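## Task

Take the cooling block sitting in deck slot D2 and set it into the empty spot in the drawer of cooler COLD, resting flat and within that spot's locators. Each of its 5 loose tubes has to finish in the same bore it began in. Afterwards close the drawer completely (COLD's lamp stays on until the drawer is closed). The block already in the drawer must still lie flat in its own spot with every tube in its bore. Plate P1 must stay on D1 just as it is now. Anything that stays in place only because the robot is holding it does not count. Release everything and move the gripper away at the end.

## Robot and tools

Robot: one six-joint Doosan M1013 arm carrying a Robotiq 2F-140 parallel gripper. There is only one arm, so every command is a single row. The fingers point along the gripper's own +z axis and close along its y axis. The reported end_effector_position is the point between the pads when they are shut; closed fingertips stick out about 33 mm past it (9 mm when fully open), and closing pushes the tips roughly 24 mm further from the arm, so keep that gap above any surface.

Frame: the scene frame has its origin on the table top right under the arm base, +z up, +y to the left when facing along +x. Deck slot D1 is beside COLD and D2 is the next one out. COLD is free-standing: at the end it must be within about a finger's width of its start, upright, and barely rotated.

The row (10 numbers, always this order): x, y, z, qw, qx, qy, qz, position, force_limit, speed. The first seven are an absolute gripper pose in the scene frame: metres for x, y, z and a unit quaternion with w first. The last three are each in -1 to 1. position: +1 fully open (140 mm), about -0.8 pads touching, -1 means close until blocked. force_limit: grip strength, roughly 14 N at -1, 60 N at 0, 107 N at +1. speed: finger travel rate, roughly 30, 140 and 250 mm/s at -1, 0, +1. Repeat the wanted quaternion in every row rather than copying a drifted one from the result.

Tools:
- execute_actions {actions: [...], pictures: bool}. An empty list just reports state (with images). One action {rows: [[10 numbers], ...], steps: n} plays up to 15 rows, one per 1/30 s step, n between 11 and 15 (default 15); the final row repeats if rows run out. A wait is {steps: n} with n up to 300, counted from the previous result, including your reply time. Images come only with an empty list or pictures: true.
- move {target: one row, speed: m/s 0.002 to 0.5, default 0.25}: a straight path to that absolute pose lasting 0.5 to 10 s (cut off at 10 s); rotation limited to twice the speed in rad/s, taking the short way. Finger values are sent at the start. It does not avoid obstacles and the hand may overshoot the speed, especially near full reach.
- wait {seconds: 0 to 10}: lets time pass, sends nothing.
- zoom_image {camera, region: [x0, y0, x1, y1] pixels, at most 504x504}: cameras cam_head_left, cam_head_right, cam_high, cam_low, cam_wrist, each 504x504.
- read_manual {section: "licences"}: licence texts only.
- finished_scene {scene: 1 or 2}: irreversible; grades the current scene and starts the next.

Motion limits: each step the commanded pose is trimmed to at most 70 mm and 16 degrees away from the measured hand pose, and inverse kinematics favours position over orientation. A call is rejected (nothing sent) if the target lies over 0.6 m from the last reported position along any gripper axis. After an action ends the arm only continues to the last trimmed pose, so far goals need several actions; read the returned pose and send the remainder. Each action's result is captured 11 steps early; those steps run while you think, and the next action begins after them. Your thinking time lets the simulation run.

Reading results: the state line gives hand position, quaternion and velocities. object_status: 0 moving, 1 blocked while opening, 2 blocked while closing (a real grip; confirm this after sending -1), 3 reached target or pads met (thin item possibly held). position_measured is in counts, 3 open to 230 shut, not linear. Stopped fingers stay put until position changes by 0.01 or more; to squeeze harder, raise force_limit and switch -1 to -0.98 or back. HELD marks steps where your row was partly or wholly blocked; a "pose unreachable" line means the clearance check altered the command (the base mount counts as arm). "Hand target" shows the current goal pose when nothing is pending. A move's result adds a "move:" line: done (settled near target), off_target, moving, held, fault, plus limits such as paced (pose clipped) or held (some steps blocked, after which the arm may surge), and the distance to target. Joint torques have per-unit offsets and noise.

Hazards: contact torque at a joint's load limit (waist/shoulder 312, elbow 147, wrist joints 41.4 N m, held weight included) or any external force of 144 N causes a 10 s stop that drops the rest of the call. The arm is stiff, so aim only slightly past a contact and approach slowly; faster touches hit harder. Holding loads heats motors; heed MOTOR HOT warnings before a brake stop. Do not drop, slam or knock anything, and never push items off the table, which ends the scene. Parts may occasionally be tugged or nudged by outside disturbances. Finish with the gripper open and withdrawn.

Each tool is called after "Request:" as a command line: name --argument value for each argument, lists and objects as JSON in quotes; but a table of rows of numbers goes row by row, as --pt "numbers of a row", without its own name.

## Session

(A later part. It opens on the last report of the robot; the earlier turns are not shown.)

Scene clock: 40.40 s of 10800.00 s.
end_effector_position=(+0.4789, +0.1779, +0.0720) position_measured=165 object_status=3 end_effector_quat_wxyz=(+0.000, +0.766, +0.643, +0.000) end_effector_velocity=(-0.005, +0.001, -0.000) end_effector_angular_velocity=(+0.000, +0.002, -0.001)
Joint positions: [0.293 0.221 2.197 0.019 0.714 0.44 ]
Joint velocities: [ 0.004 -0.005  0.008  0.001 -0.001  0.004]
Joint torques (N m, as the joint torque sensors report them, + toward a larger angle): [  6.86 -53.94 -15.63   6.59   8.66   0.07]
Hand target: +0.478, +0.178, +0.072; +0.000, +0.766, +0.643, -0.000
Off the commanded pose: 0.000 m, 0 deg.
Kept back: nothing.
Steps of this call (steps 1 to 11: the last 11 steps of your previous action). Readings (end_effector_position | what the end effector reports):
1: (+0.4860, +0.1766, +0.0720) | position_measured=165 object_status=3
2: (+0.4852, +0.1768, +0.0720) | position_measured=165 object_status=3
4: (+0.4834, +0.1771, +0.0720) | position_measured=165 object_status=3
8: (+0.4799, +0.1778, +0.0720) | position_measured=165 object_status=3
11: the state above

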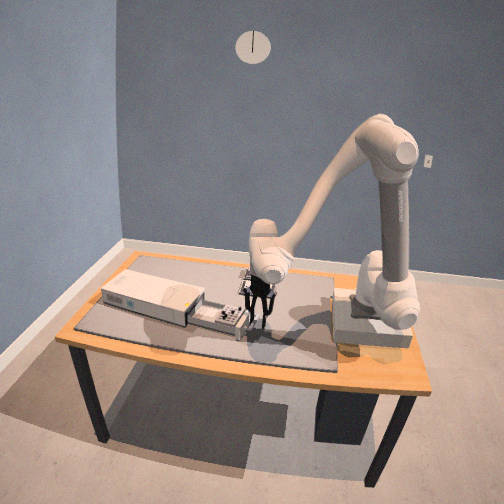

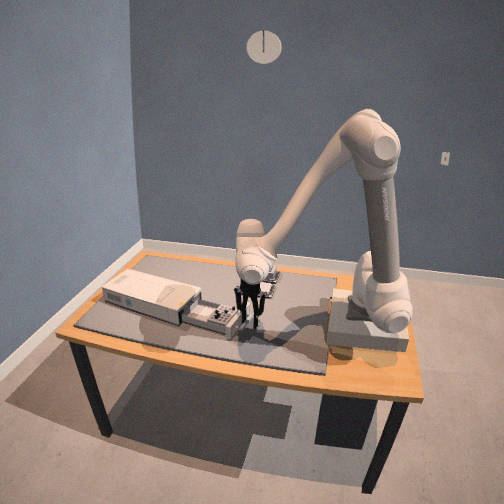

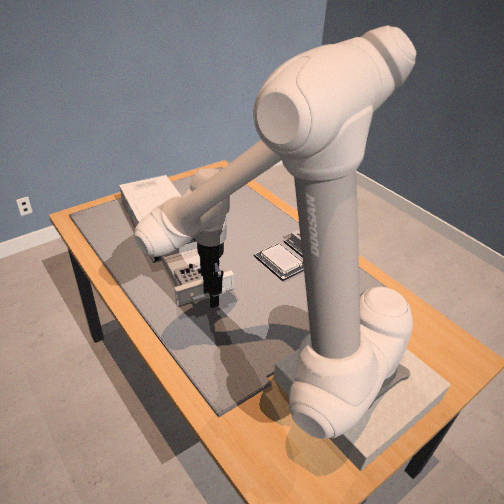

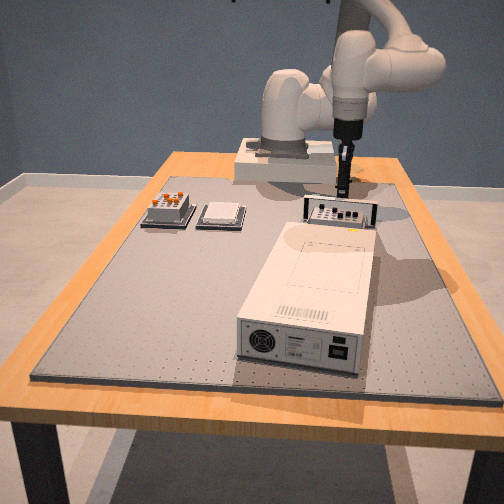

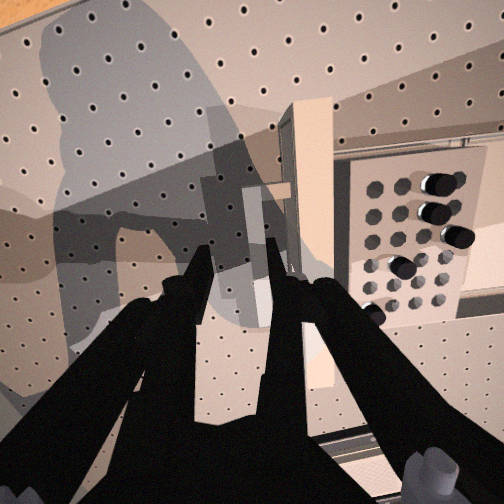

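Request:
execute_actions --actions '[{"rows": [[0.4800,0.1777,0.072,0,0.766,0.643,0,-0.29,0,0],[0.4815,0.1775,0.072,0,0.766,0.643,0,-0.29,0,0],[0.483,0.1772,0.072,0,0.766,0.643,0,-0.29,0,0],[0.483,0.1772,0.072,0,0.766,0.643,0,-0.29,0,0],[0.483,0.1772,0.073,0,0.766,0.643,0,-0.29,0,0],[0.483,0.1772,0.075,0,0.766,0.643,0,-0.29,0,0],[0.483,0.1772,0.078,0,0.766,0.643,0,-0.29,0,0],[0.483,0.1772,0.082,0,0.766,0.643,0,-0.29,0,0],[0.483,0.1772,0.087,0,0.766,0.643,0,-0.29,0,0],[0.483,0.1772,0.093,0,0.766,0.643,0,-0.29,0,0],[0.483,0.1772,0.100,0,0.766,0.643,0,-0.29,0,0],[0.483,0.1772,0.107,0,0.766,0.643,0,-0.29,0,0],[0.483,0.1772,0.114,0,0.766,0.643,0,-0.29,0,0],[0.483,0.1772,0.121,0,0.766,0.643,0,-0.29,0,0],[0.483,0.1772,0.128,0,0.766,0.643,0,-0.29,0,0]], "steps": 15}]'

Request:
move --target '[0.63, 0.10, 0.22, 0, 0.766, 0.643, 0, 1, 0, 0]' --speed 0.3

Scene clock: 41.70 s of 10800.00 s.
end_effector_position=(+0.4800, +0.1777, +0.0719) position_measured=165 object_status=3 end_effector_quat_wxyz=(-0.000, +0.766, +0.643, -0.000) end_effector_velocity=(+0.025, -0.007, -0.002) end_effector_angular_velocity=(-0.003, +0.012, +0.005)
Joint positions: [0.291 0.223 2.195 0.019 0.715 0.44 ]
Joint velocities: [-0.027  0.036 -0.044  0.     0.02  -0.033]
Joint torques (N m, as the joint torque sensors report them, + toward a larger angle): [  1.37 -48.37 -27.79   4.3    1.7    0.18]
Steps of this call (steps 1 to 35: nothing new was sent; steps 36 to 39: the first 4 steps of this action). Readings (end_effector_position | what the end effector reports):
36: (+0.4785, +0.1780, +0.0720) | position_measured=165 object_status=3
37: (+0.4786, +0.1780, +0.0719) | position_measured=165 object_status=3
39: the state above

Scene clock: 43.63 s of 10800.00 s.
end_effector_position=(+0.6300, +0.1003, +0.2200) position_measured=3 object_status=3 end_effector_quat_wxyz=(-0.000, +0.766, +0.643, +0.000) end_effector_velocity=(+0.001, -0.001, +0.000) end_effector_angular_velocity=(+0.000, +0.001, -0.000)
Joint positions: [0.106 0.233 1.841 0.016 1.061 0.259]
Joint velocities: [-0.002  0.002 -0.003  0.001  0.002 -0.001]
Joint torques (N m, as the joint torque sensors report them, + toward a larger angle): [  4.31 -58.9  -38.09   5.07   0.16   0.04]
Hand target: +0.630, +0.100, +0.220; -0.000, +0.766, +0.643, +0.000
Off your previous action's commanded pose: 0.024 m, 0 deg at its last step (step 11 of this call).
Off the commanded pose: 0.000 m, 0 deg.
Kept back: nothing.
move: done

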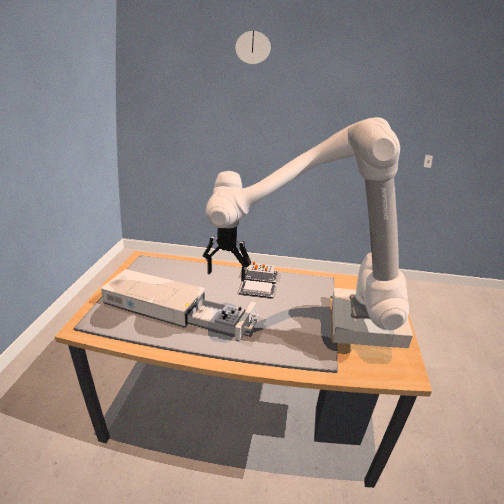

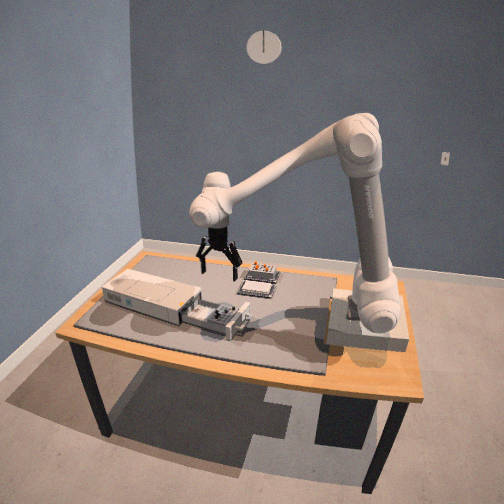

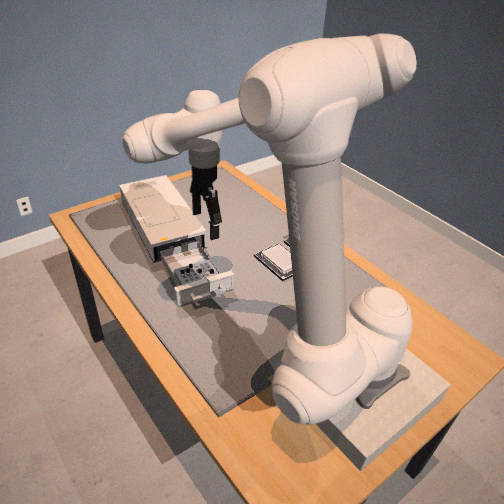

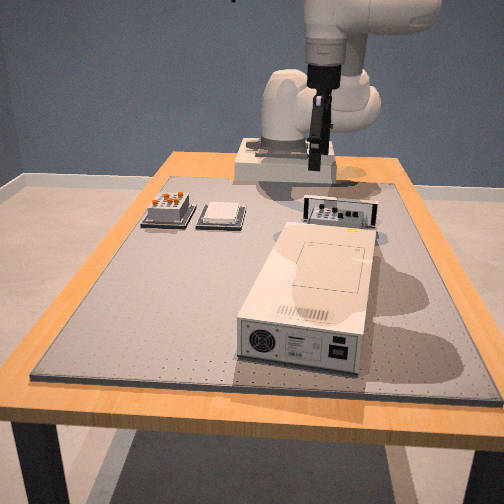

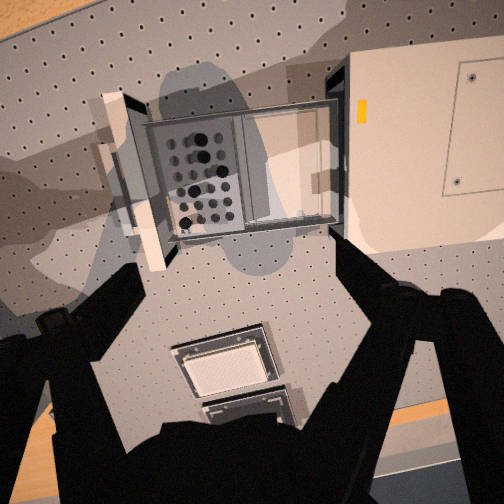

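Request:
zoom_image --camera "cam_wrist" --region '[220, 70, 380, 250]'

Request:
zoom_image --camera "cam_wrist" --region '[90, 80, 270, 280]'

Region (220, 70, 380, 250) of cam_wrist's 504x504 image, scaled by 2.800, with more detail than that image has.

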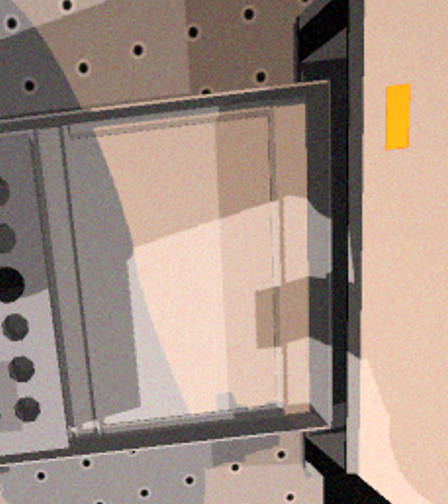

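Region (90, 80, 270, 280) of cam_wrist's 504x504 image, scaled by 2.520, with more detail than that image has; it fills the left 454 columns of this view, and the rest is white.

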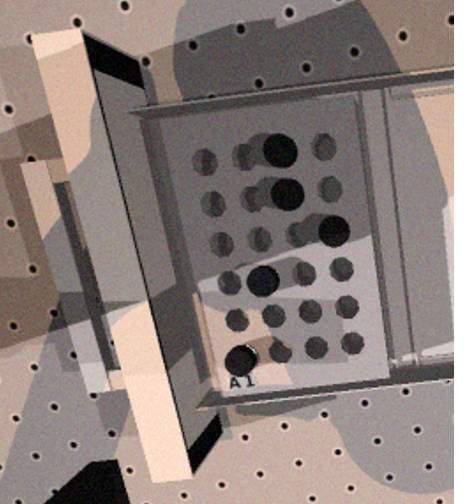

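Request:
move --target '[0.525, -0.292, 0.14, 0, 1, 0, 0, 0.545, 0, 0]' --speed 0.45

Scene clock: 52.70 s of 10800.00 s.
end_effector_position=(+0.5257, -0.2918, +0.1400) position_measured=60 object_status=3 end_effector_quat_wxyz=(-0.000, +1.000, +0.000, +0.000) end_effector_velocity=(+0.000, -0.001, -0.000) end_effector_angular_velocity=(+0.000, +0.000, -0.003)
Joint positions: [-0.562  0.27   1.978  0.02   0.897  0.983]
Joint velocities: [-0.001  0.001 -0.001  0.    -0.     0.002]
Joint torques (N m, as the joint torque sensors report them, + toward a larger angle): [  2.88 -59.37 -32.95   4.76   0.42   0.08]
Hand target: +0.526, -0.292, +0.140; -0.000, +1.000, -0.000, +0.000
Off the commanded pose: 0.001 m, 0 deg.
Kept back: nothing.
After step 90, 3.97 s passed at rest.
move: done

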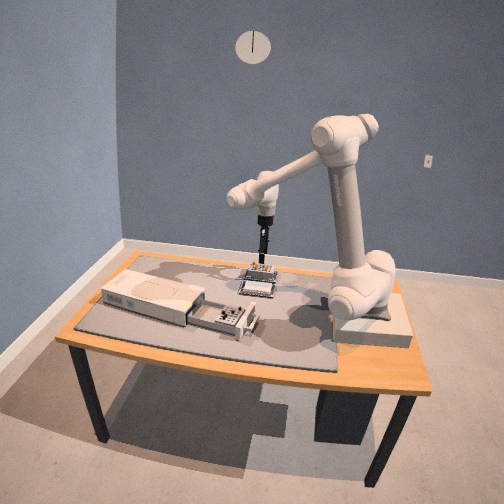

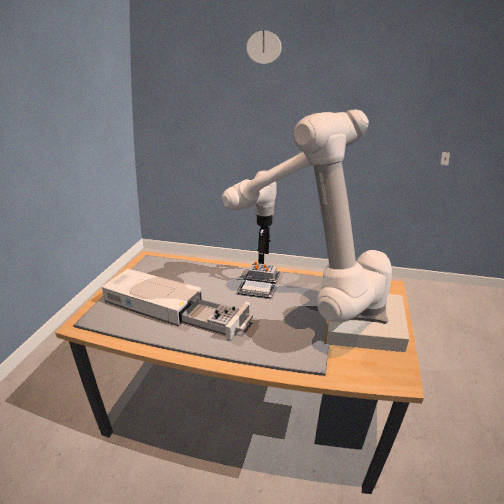

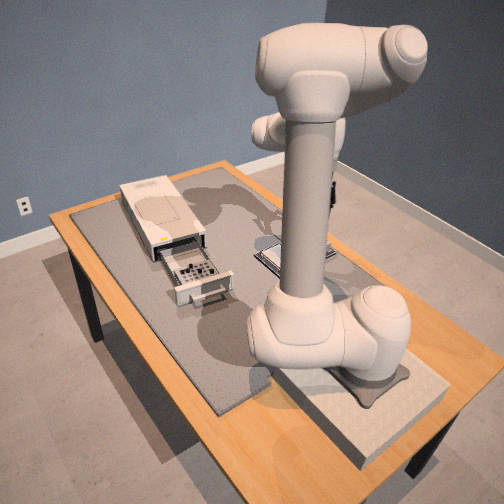

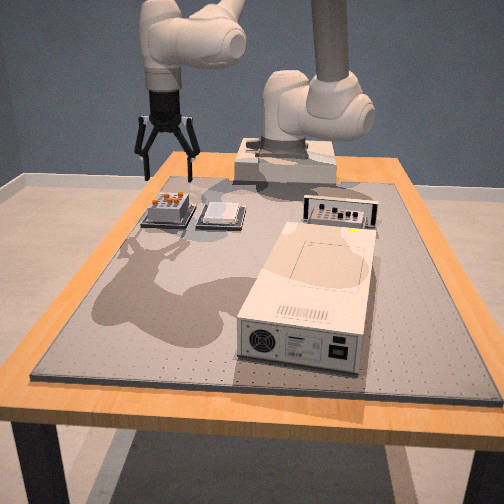

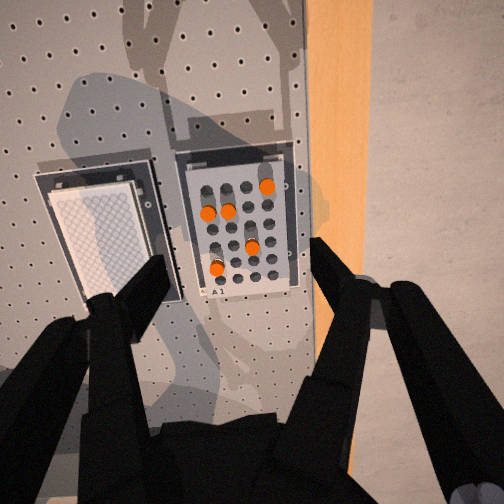

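Request:
zoom_image --camera "cam_wrist" --region '[150, 130, 330, 310]'

Region (150, 130, 330, 310) of cam_wrist's 504x504 image, scaled by 2.800, with more detail than that image has.

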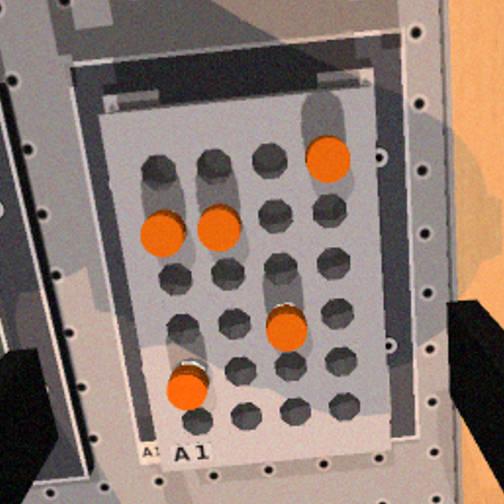

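Request:
move --target '[0.5285, -0.2929, 0.074, 0, 0.99994, -0.011, 0, 0.545, 0, 0]' --speed 0.12

Request:
zoom_image --camera "cam_wrist" --region '[130, 140, 350, 360]'

Scene clock: 59.43 s of 10800.00 s.
end_effector_position=(+0.5285, -0.2929, +0.0741) position_measured=60 object_status=3 end_effector_quat_wxyz=(+0.000, +1.000, -0.011, +0.000) end_effector_velocity=(-0.001, +0.001, -0.002) end_effector_angular_velocity=(+0.001, +0.002, +0.000)
Joint positions: [-0.559  0.352  2.017  0.022  0.775  1.006]
Joint velocities: [ 0.001  0.002  0.002  0.    -0.002  0.   ]
Joint torques (N m, as the joint torque sensors report them, + toward a larger angle): [  1.11 -64.93 -30.53   3.85   0.35   0.01]
Hand target: +0.529, -0.293, +0.074; +0.000, +1.000, -0.011, -0.000
Off the commanded pose: 0.000 m, 0 deg.
Kept back: nothing.
After step 90, 2.77 s passed at rest.
move: done

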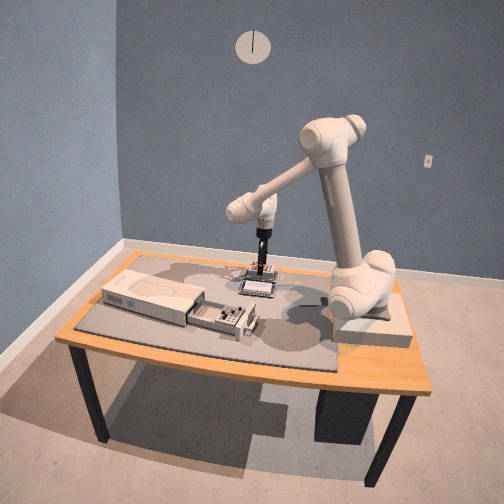

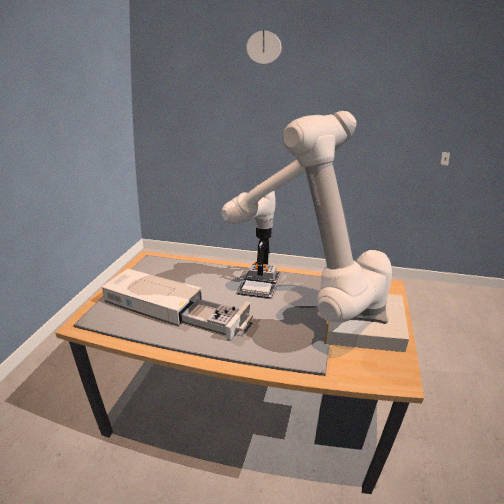

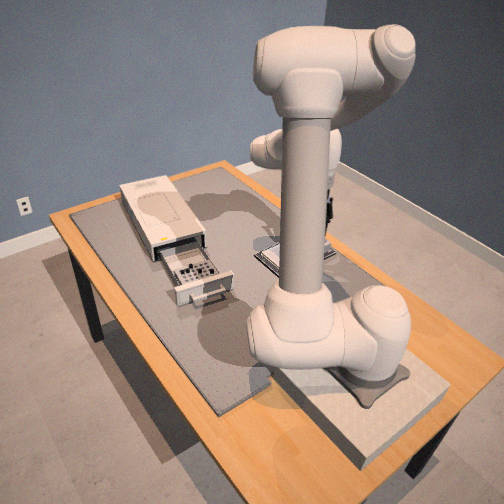

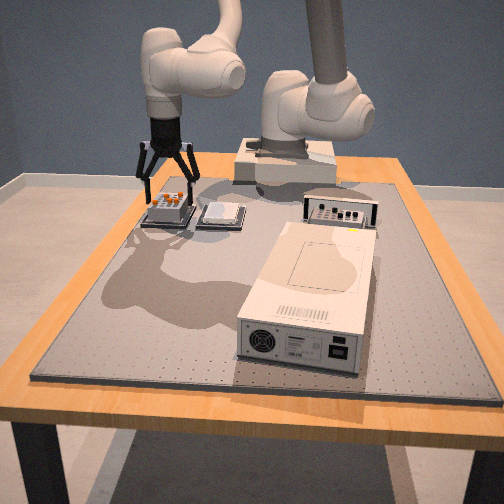

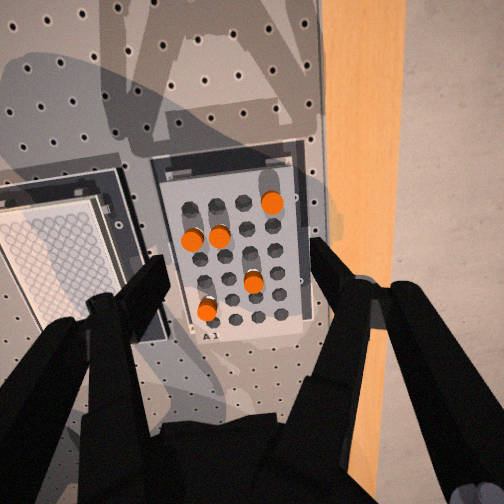

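Region (130, 140, 350, 360) of cam_wrist's 504x504 image, scaled by 2.291, with more detail than that image has.

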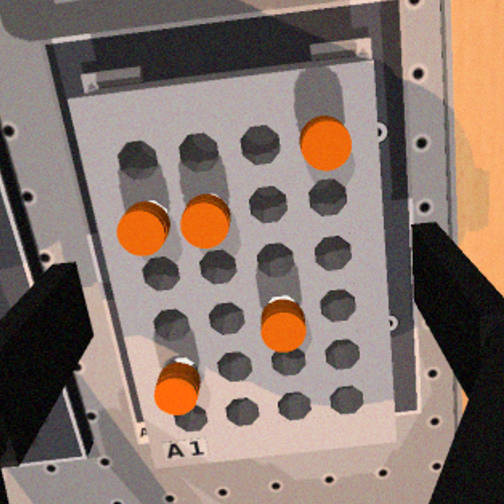

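Request:
execute_actions --actions '[{"rows": [[0.5285,-0.2929,0.075,0,0.99994,-0.011,0,0.545,1,-0.3],[0.5285,-0.2929,0.076,0,0.99994,-0.011,0,0.545,1,-0.3],[0.5285,-0.2929,0.076,0,0.99994,-0.011,0,-1,1,-0.6]], "steps": 15}]'

Request:
execute_actions --actions '[{"steps": 22}]' --pictures true

Scene clock: 61.73 s of 10800.00 s.
end_effector_position=(+0.5283, -0.2927, +0.0749) position_measured=62 object_status=0 end_effector_quat_wxyz=(-0.000, +1.000, -0.011, -0.000) end_effector_velocity=(+0.002, -0.001, +0.013) end_effector_angular_velocity=(-0.001, -0.002, +0.001)
Joint positions: [-0.559  0.351  2.017  0.022  0.777  1.006]
Joint velocities: [ 0.    -0.015 -0.009 -0.     0.022  0.   ]
Joint torques (N m, as the joint torque sensors report them, + toward a larger angle): [ -0.04 -63.9  -30.38   3.95   0.27   0.15]
Steps of this call (steps 1 to 65: nothing new was sent; steps 66 to 69: the first 4 steps of this action). Readings (end_effector_position | what the end effector reports):
66: (+0.5285, -0.2929, +0.0740) | position_measured=60 object_status=3
67: (+0.5285, -0.2929, +0.0741) | position_measured=60 object_status=3
69: the state above

Scene clock: 62.47 s of 10800.00 s.
end_effector_position=(+0.5286, -0.2930, +0.0762) position_measured=107 object_status=2 end_effector_quat_wxyz=(+0.000, +1.000, -0.011, +0.000) end_effector_velocity=(-0.000, +0.001, -0.001) end_effector_angular_velocity=(+0.001, +0.001, +0.001)
Joint positions: [-0.559  0.35   2.016  0.022  0.779  1.006]
Joint velocities: [ 0.001  0.     0.001  0.    -0.    -0.   ]
Joint torques (N m, as the joint torque sensors report them, + toward a larger angle): [ 27.   -14.55  -0.82  15.13  -0.16   0.97]
Hand target: +0.528, -0.293, +0.076; +0.000, +1.000, -0.011, -0.000
Off the commanded pose: 0.000 m, 0 deg.
Kept back: nothing.
Steps of this call (steps 1 to 11: the last 11 steps of your previous action; steps 12 to 22: nothing new was sent). Readings (end_effector_position | what the end effector reports):
1: (+0.5284, -0.2928, +0.0753) | position_measured=66 object_status=0
2: (+0.5284, -0.2928, +0.0755) | position_measured=70 object_status=0
4: (+0.5285, -0.2928, +0.0758) | position_measured=78 object_status=0
8: (+0.5286, -0.2930, +0.0760) | position_measured=94 object_status=0
22: the state above

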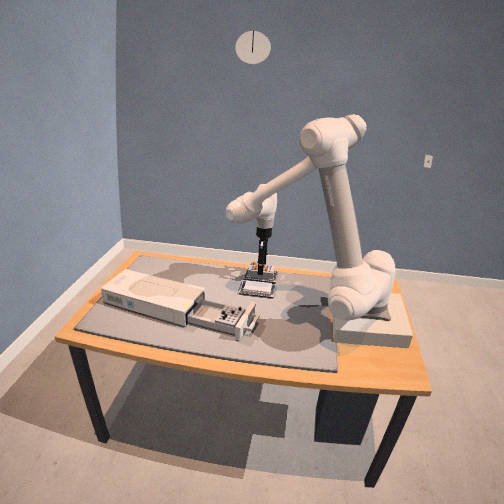

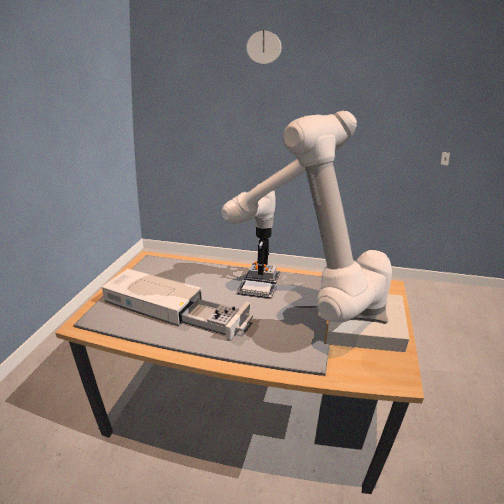

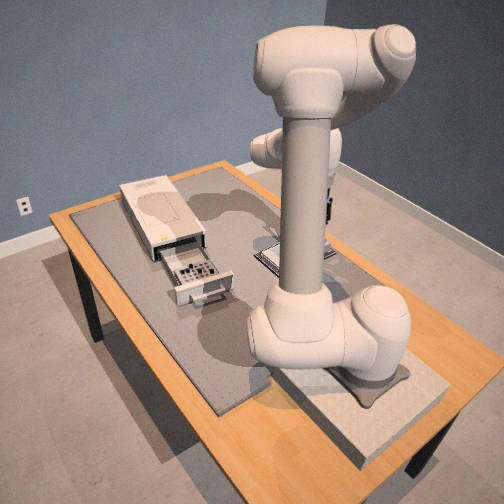

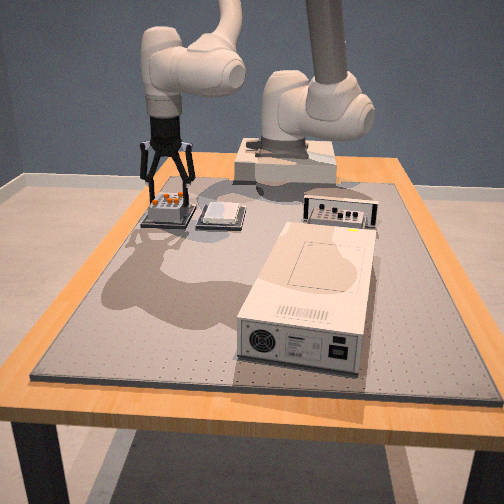

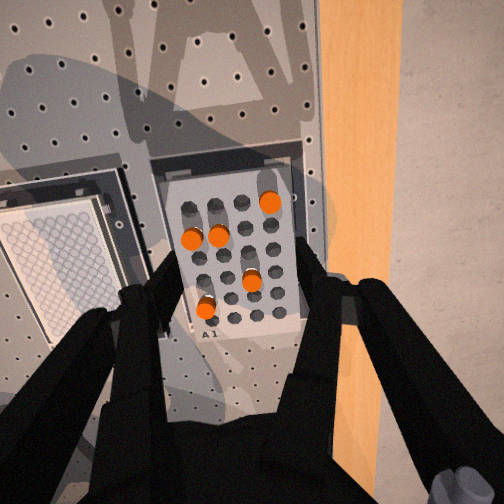

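Request:
execute_actions --actions '[{"rows": [[0.5285,-0.2932,0.0764,0,0.99994,-0.011,0,-1,1,-0.6],[0.5285,-0.2935,0.0768,0,0.99994,-0.011,0,-1,1,-0.6],[0.5285,-0.2937,0.0772,0,0.99994,-0.011,0,-1,1,-0.6]], "steps": 11}]'

Request:
execute_actions --actions '[{"steps": 12}]'

Scene clock: 63.03 s of 10800.00 s.
end_effector_position=(+0.5285, -0.2929, +0.0760) position_measured=107 object_status=2 end_effector_quat_wxyz=(+0.000, +1.000, -0.011, +0.000) end_effector_velocity=(-0.000, -0.001, -0.000) end_effector_angular_velocity=(+0.000, -0.000, -0.002)
Joint positions: [-0.559  0.35   2.016  0.022  0.779  1.006]
Joint velocities: [-0.002 -0.     0.     0.001  0.    -0.   ]
Joint torques (N m, as the joint torque sensors report them, + toward a larger angle): [24.75 -5.11  7.06 15.46  0.26  0.77]
Kept back: the last 11 steps of this action.
Steps of this call (steps 1 to 17: nothing new was sent). Readings (end_effector_position | what the end effector reports):
1: (+0.5286, -0.2930, +0.0762) | position_measured=107 object_status=2
2: (+0.5286, -0.2930, +0.0762) | position_measured=107 object_status=2
4: (+0.5286, -0.2930, +0.0761) | position_measured=107 object_status=2
8: (+0.5285, -0.2929, +0.0761) | position_measured=107 object_status=2
17: the state above

Scene clock: 63.43 s of 10800.00 s.
end_effector_position=(+0.5284, -0.2935, +0.0768) position_measured=107 object_status=2 end_effector_quat_wxyz=(-0.000, +1.000, -0.011, -0.000) end_effector_velocity=(+0.001, -0.001, +0.002) end_effector_angular_velocity=(-0.001, -0.002, +0.003)
Joint positions: [-0.56   0.349  2.015  0.022  0.781  1.005]
Joint velocities: [-0.    -0.002 -0.002 -0.     0.001 -0.002]
Joint torques (N m, as the joint torque sensors report them, + toward a larger angle): [  9.29 -59.64 -19.56   9.08   6.28   0.71]
Hand target: +0.529, -0.294, +0.077; +0.000, +1.000, -0.011, +0.000
Off the commanded pose: 0.000 m, 0 deg.
Kept back: nothing.
Steps of this call (steps 1 to 11: the last 11 steps of your previous action; step 12: nothing new was sent). Readings (end_effector_position | what the end effector reports):
1: (+0.5285, -0.2929, +0.0760) | position_measured=107 object_status=2
2: (+0.5285, -0.2929, +0.0760) | position_measured=107 object_status=2
4: (+0.5284, -0.2931, +0.0762) | position_measured=107 object_status=2
8: (+0.5283, -0.2934, +0.0766) | position_measured=107 object_status=2
12: the state above

Request:
move --target '[0.5285, -0.2942, 0.165, 0, 0.99994, -0.011, 0, -1, 1, -0.6]' --speed 0.12

Scene clock: 64.87 s of 10800.00 s.
end_effector_position=(+0.5285, -0.2942, +0.1649) position_measured=107 object_status=2 end_effector_quat_wxyz=(-0.000, +1.000, -0.011, -0.000) end_effector_velocity=(+0.001, -0.000, +0.002) end_effector_angular_velocity=(-0.000, -0.001, +0.001)
Joint positions: [-0.563  0.249  1.951  0.019  0.945  1.006]
Joint velocities: [ 0.    -0.001 -0.003  0.     0.003 -0.   ]
Joint torques (N m, as the joint torque sensors report them, + toward a larger angle): [  1.45 -62.49 -39.76   4.76   0.3    0.17]
Hand target: +0.528, -0.294, +0.165; -0.000, +1.000, -0.011, +0.000
Off the commanded pose: 0.000 m, 0 deg.
Kept back: nothing.
move: done

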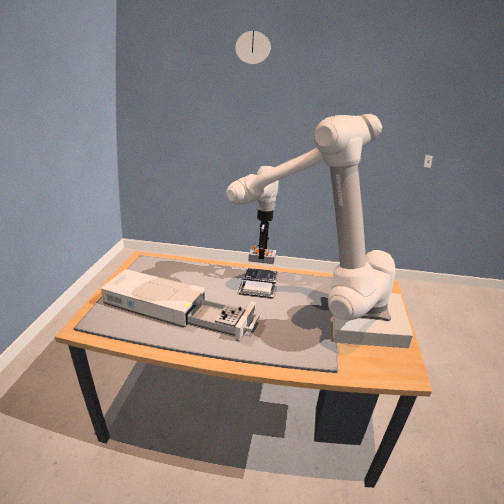

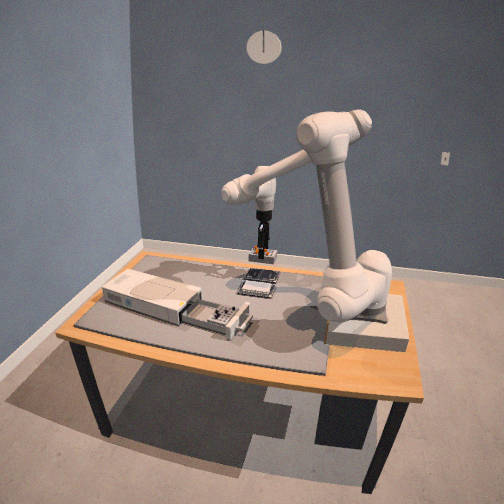

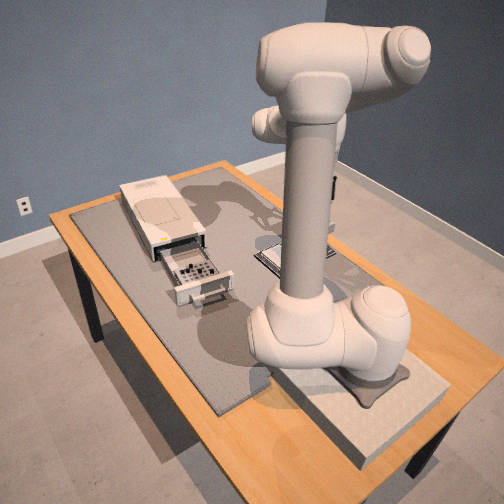

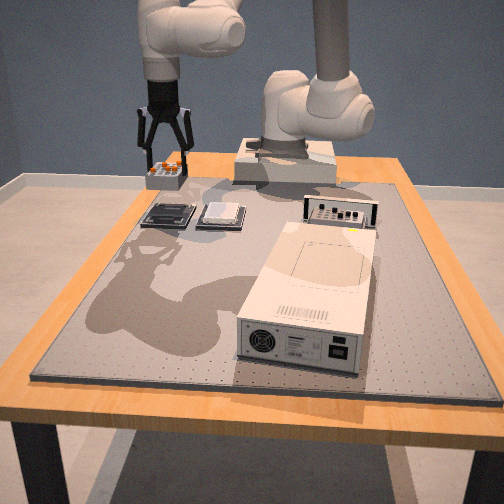

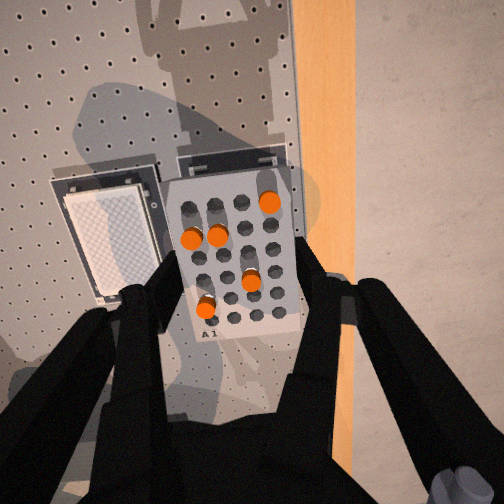

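Block lifted with all tubes. Carrying it over the drawer place.

Request:
move --target '[0.6979, 0.1391, 0.165, 0, 0.766, 0.643, 0, -1, 1, -0.6]' --speed 0.3

Request:
zoom_image --camera "cam_wrist" --region '[100, 100, 380, 360]'

Scene clock: 68.00 s of 10800.00 s.
end_effector_position=(+0.6971, +0.1390, +0.1650) position_measured=107 object_status=2 end_effector_quat_wxyz=(+0.000, +0.766, +0.643, -0.000) end_effector_velocity=(+0.001, +0.001, +0.001) end_effector_angular_velocity=(+0.000, -0.001, +0.004)
Joint positions: [0.153 0.383 1.744 0.015 1.007 0.307]
Joint velocities: [ 0.001  0.001 -0.003 -0.     0.001 -0.002]
Joint torques (N m, as the joint torque sensors report them, + toward a larger angle): [  0.74 -82.62 -42.81   4.33   0.46   0.13]
Hand target: +0.697, +0.139, +0.165; +0.000, +0.766, +0.643, -0.000
Off the commanded pose: 0.001 m, 0 deg.
Kept back: nothing.
move: done

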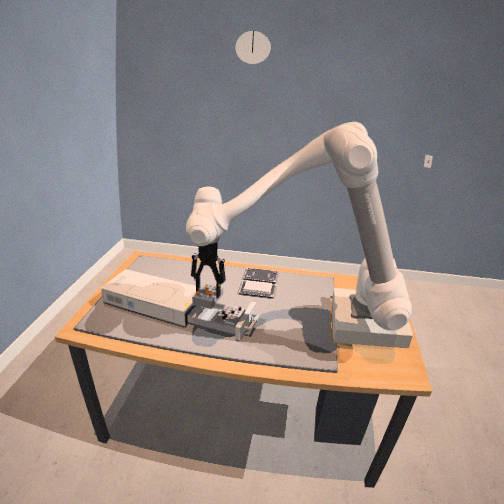

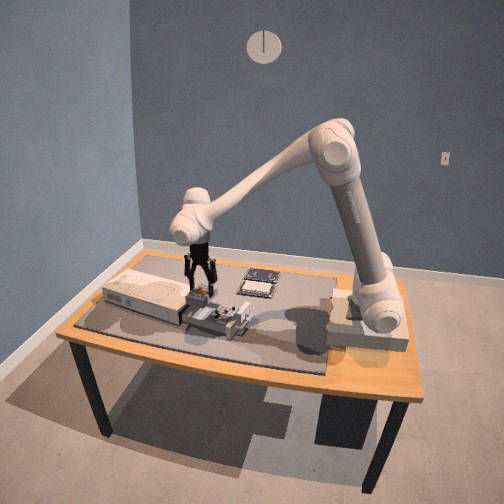

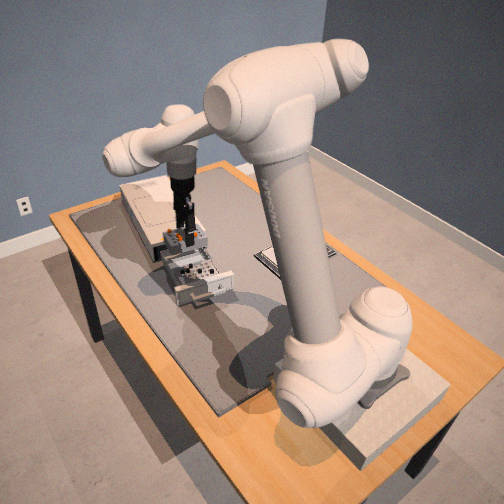

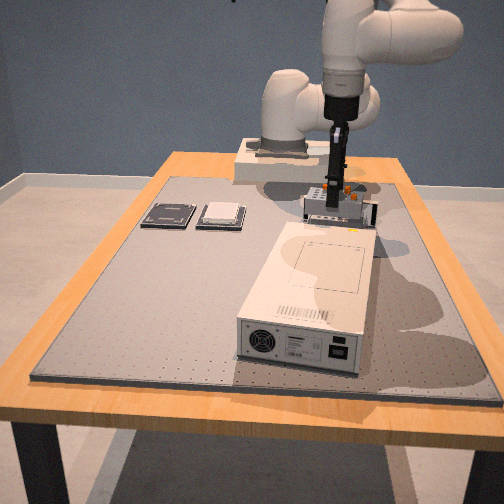

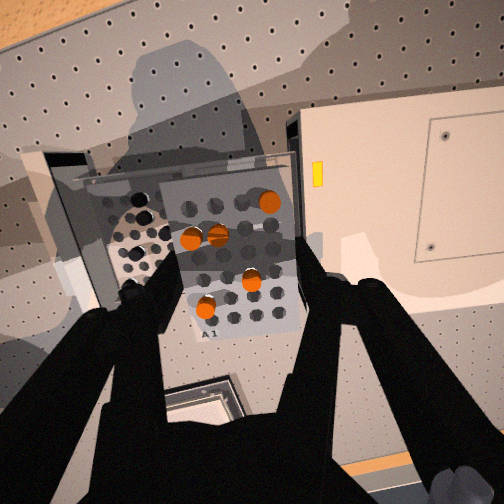

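Region (100, 100, 380, 360) of cam_wrist's 504x504 image, scaled by 1.800, with more detail than that image has; it fills the top 468 rows of this view, and the rest is white.

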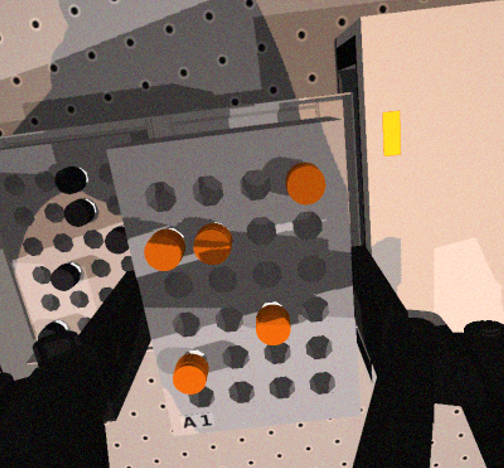

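Request:
move --target '[0.6979, 0.1391, 0.095, 0, 0.766, 0.643, 0, -1, 1, -0.6]' --speed 0.07

Request:
zoom_image --camera "cam_wrist" --region '[60, 120, 360, 260]'

Scene clock: 69.90 s of 10800.00 s.
end_effector_position=(+0.6979, +0.1391, +0.0951) position_measured=107 object_status=2 end_effector_quat_wxyz=(+0.000, +0.766, +0.643, +0.000) end_effector_velocity=(+0.000, +0.000, -0.001) end_effector_angular_velocity=(+0.001, -0.001, -0.001)
Joint positions: [0.154 0.451 1.792 0.017 0.891 0.305]
Joint velocities: [-0.     0.001  0.     0.001 -0.003  0.001]
Joint torques (N m, as the joint torque sensors report them, + toward a larger angle): [ -0.35 -84.5  -38.68   4.5    0.24  -0.4 ]
Hand target: +0.698, +0.139, +0.095; +0.000, +0.766, +0.643, -0.000
Off the commanded pose: 0.000 m, 0 deg.
Kept back: nothing.
move: done

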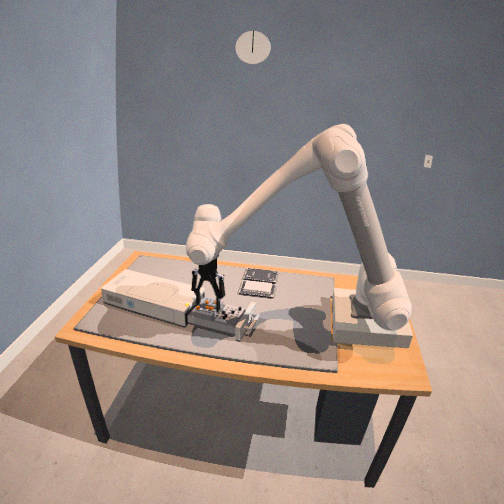

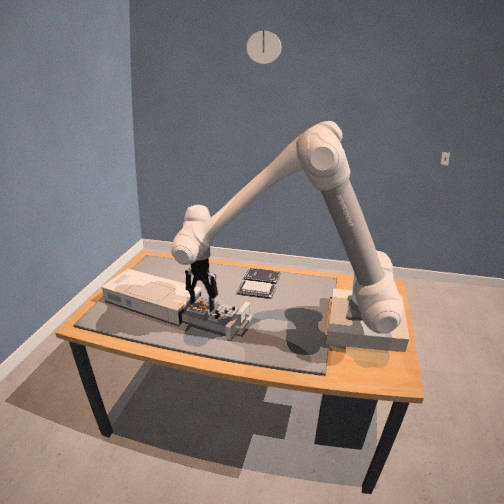

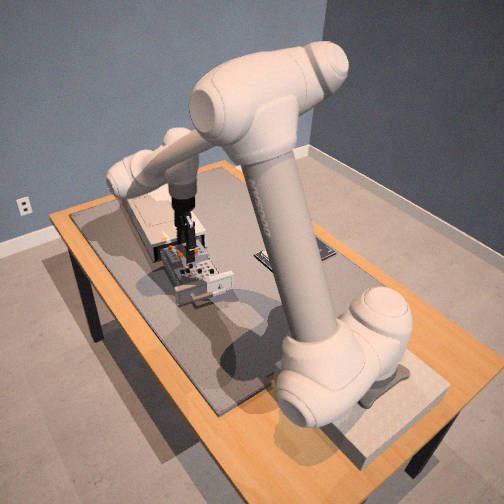

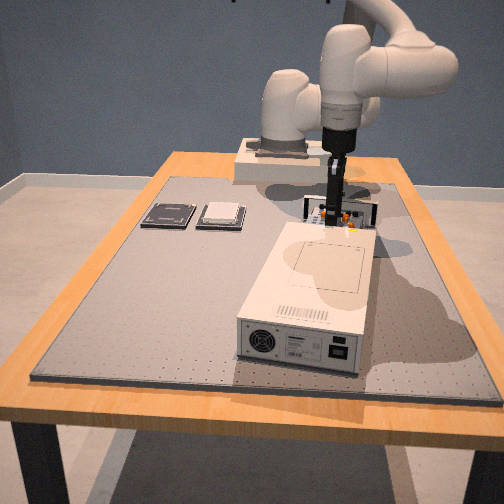

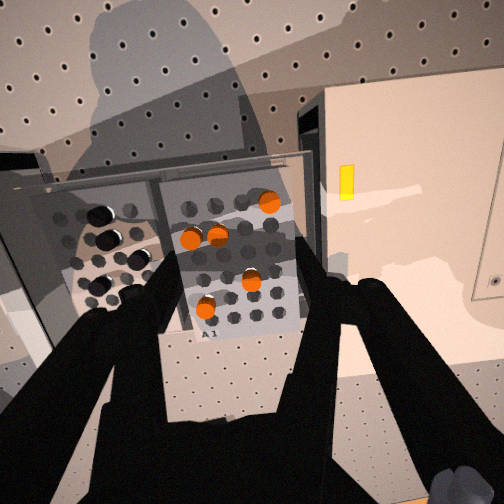

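Region (60, 120, 360, 260) of cam_wrist's 504x504 image, scaled by 1.680, with more detail than that image has; it fills the top 235 rows of this view, and the rest is white.

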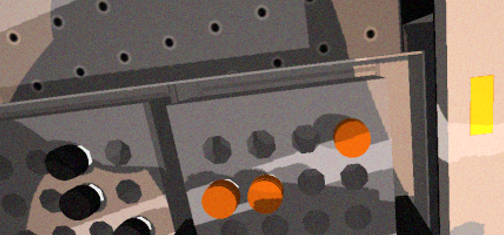

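Request:
zoom_image --camera "cam_wrist" --region '[230, 135, 340, 245]'

Request:
zoom_image --camera "cam_wrist" --region '[100, 155, 210, 265]'

Region (230, 135, 340, 245) of cam_wrist's 504x504 image, scaled by 4.582, with more detail than that image has.

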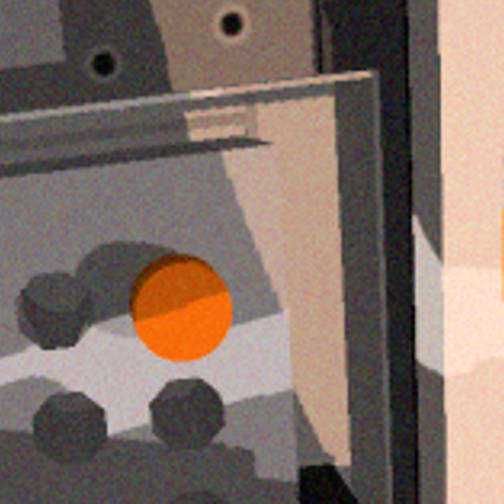

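Region (100, 155, 210, 265) of cam_wrist's 504x504 image, scaled by 4.582, with more detail than that image has.

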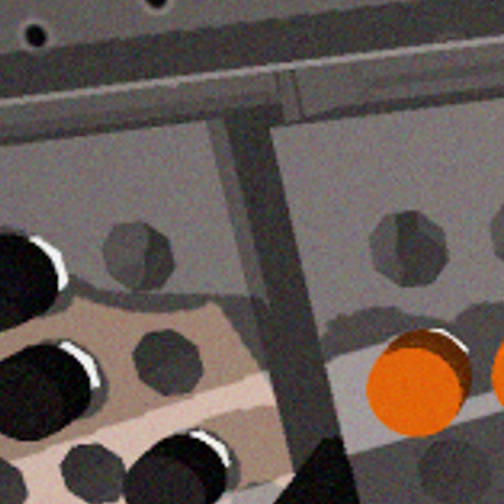

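Request:
move --target '[0.6995, 0.1396, 0.082, 0, 0.766, 0.643, 0, -1, 1, -0.6]' --speed 0.03

Request:
zoom_image --camera "cam_wrist" --region '[100, 135, 340, 245]'

Scene clock: 73.97 s of 10800.00 s.
end_effector_position=(+0.6995, +0.1396, +0.0821) position_measured=107 object_status=2 end_effector_quat_wxyz=(+0.000, +0.766, +0.643, +0.000) end_effector_velocity=(-0.000, -0.000, -0.001) end_effector_angular_velocity=(+0.000, +0.000, +0.000)
Joint positions: [0.154 0.467 1.796 0.018 0.871 0.305]
Joint velocities: [-0.     0.001  0.001  0.    -0.001 -0.001]
Joint torques (N m, as the joint torque sensors report them, + toward a larger angle): [ -1.8  -87.26 -38.12   4.34   0.45   0.07]
Hand target: +0.700, +0.140, +0.082; +0.000, +0.766, +0.643, -0.000
Off the commanded pose: 0.000 m, 0 deg.
Kept back: nothing.
After step 90, 0.30 s passed at rest.
move: done

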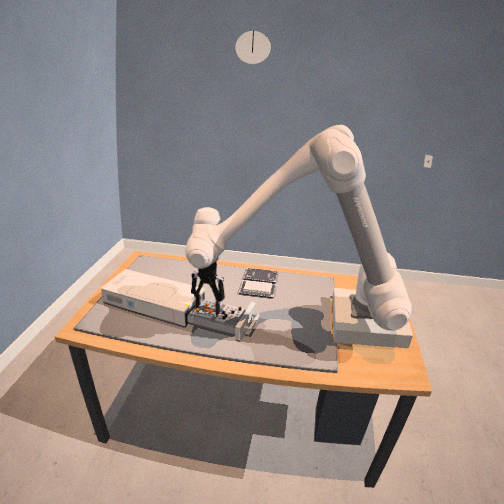

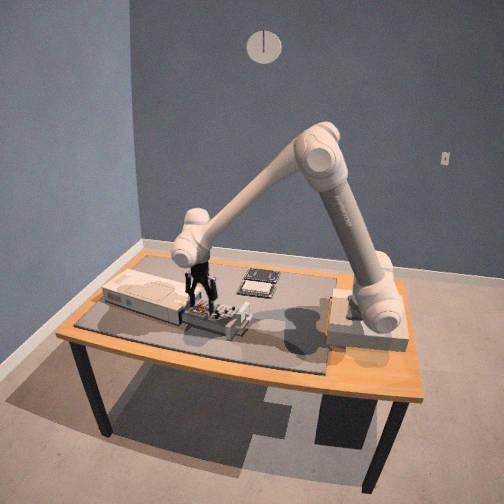

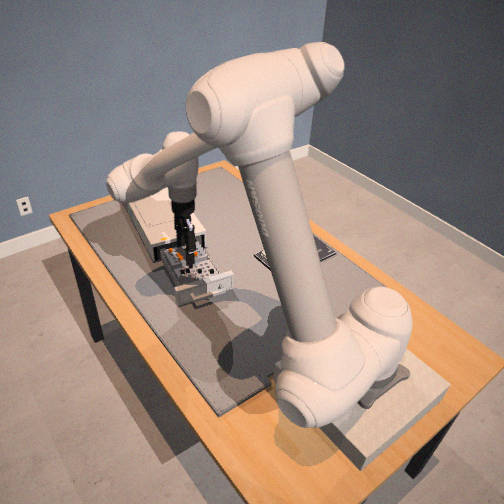

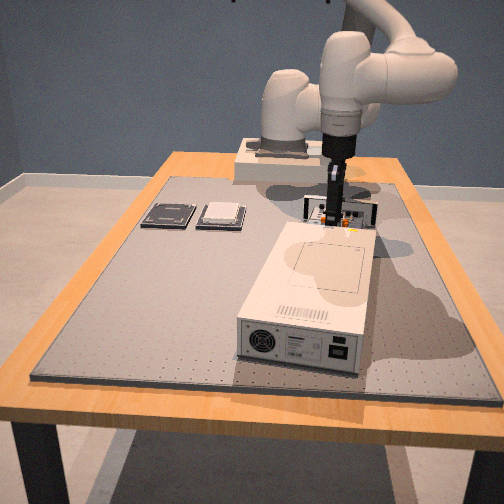

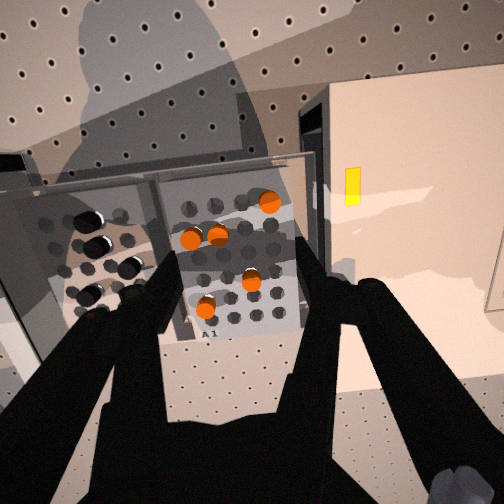

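Region (100, 135, 340, 245) of cam_wrist's 504x504 image, scaled by 2.100, with more detail than that image has; it fills the top 231 rows of this view, and the rest is white.

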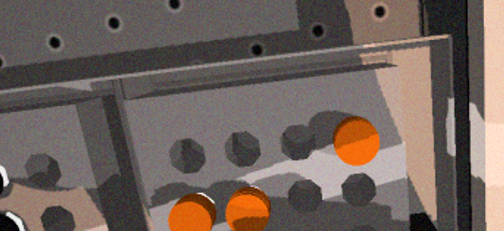

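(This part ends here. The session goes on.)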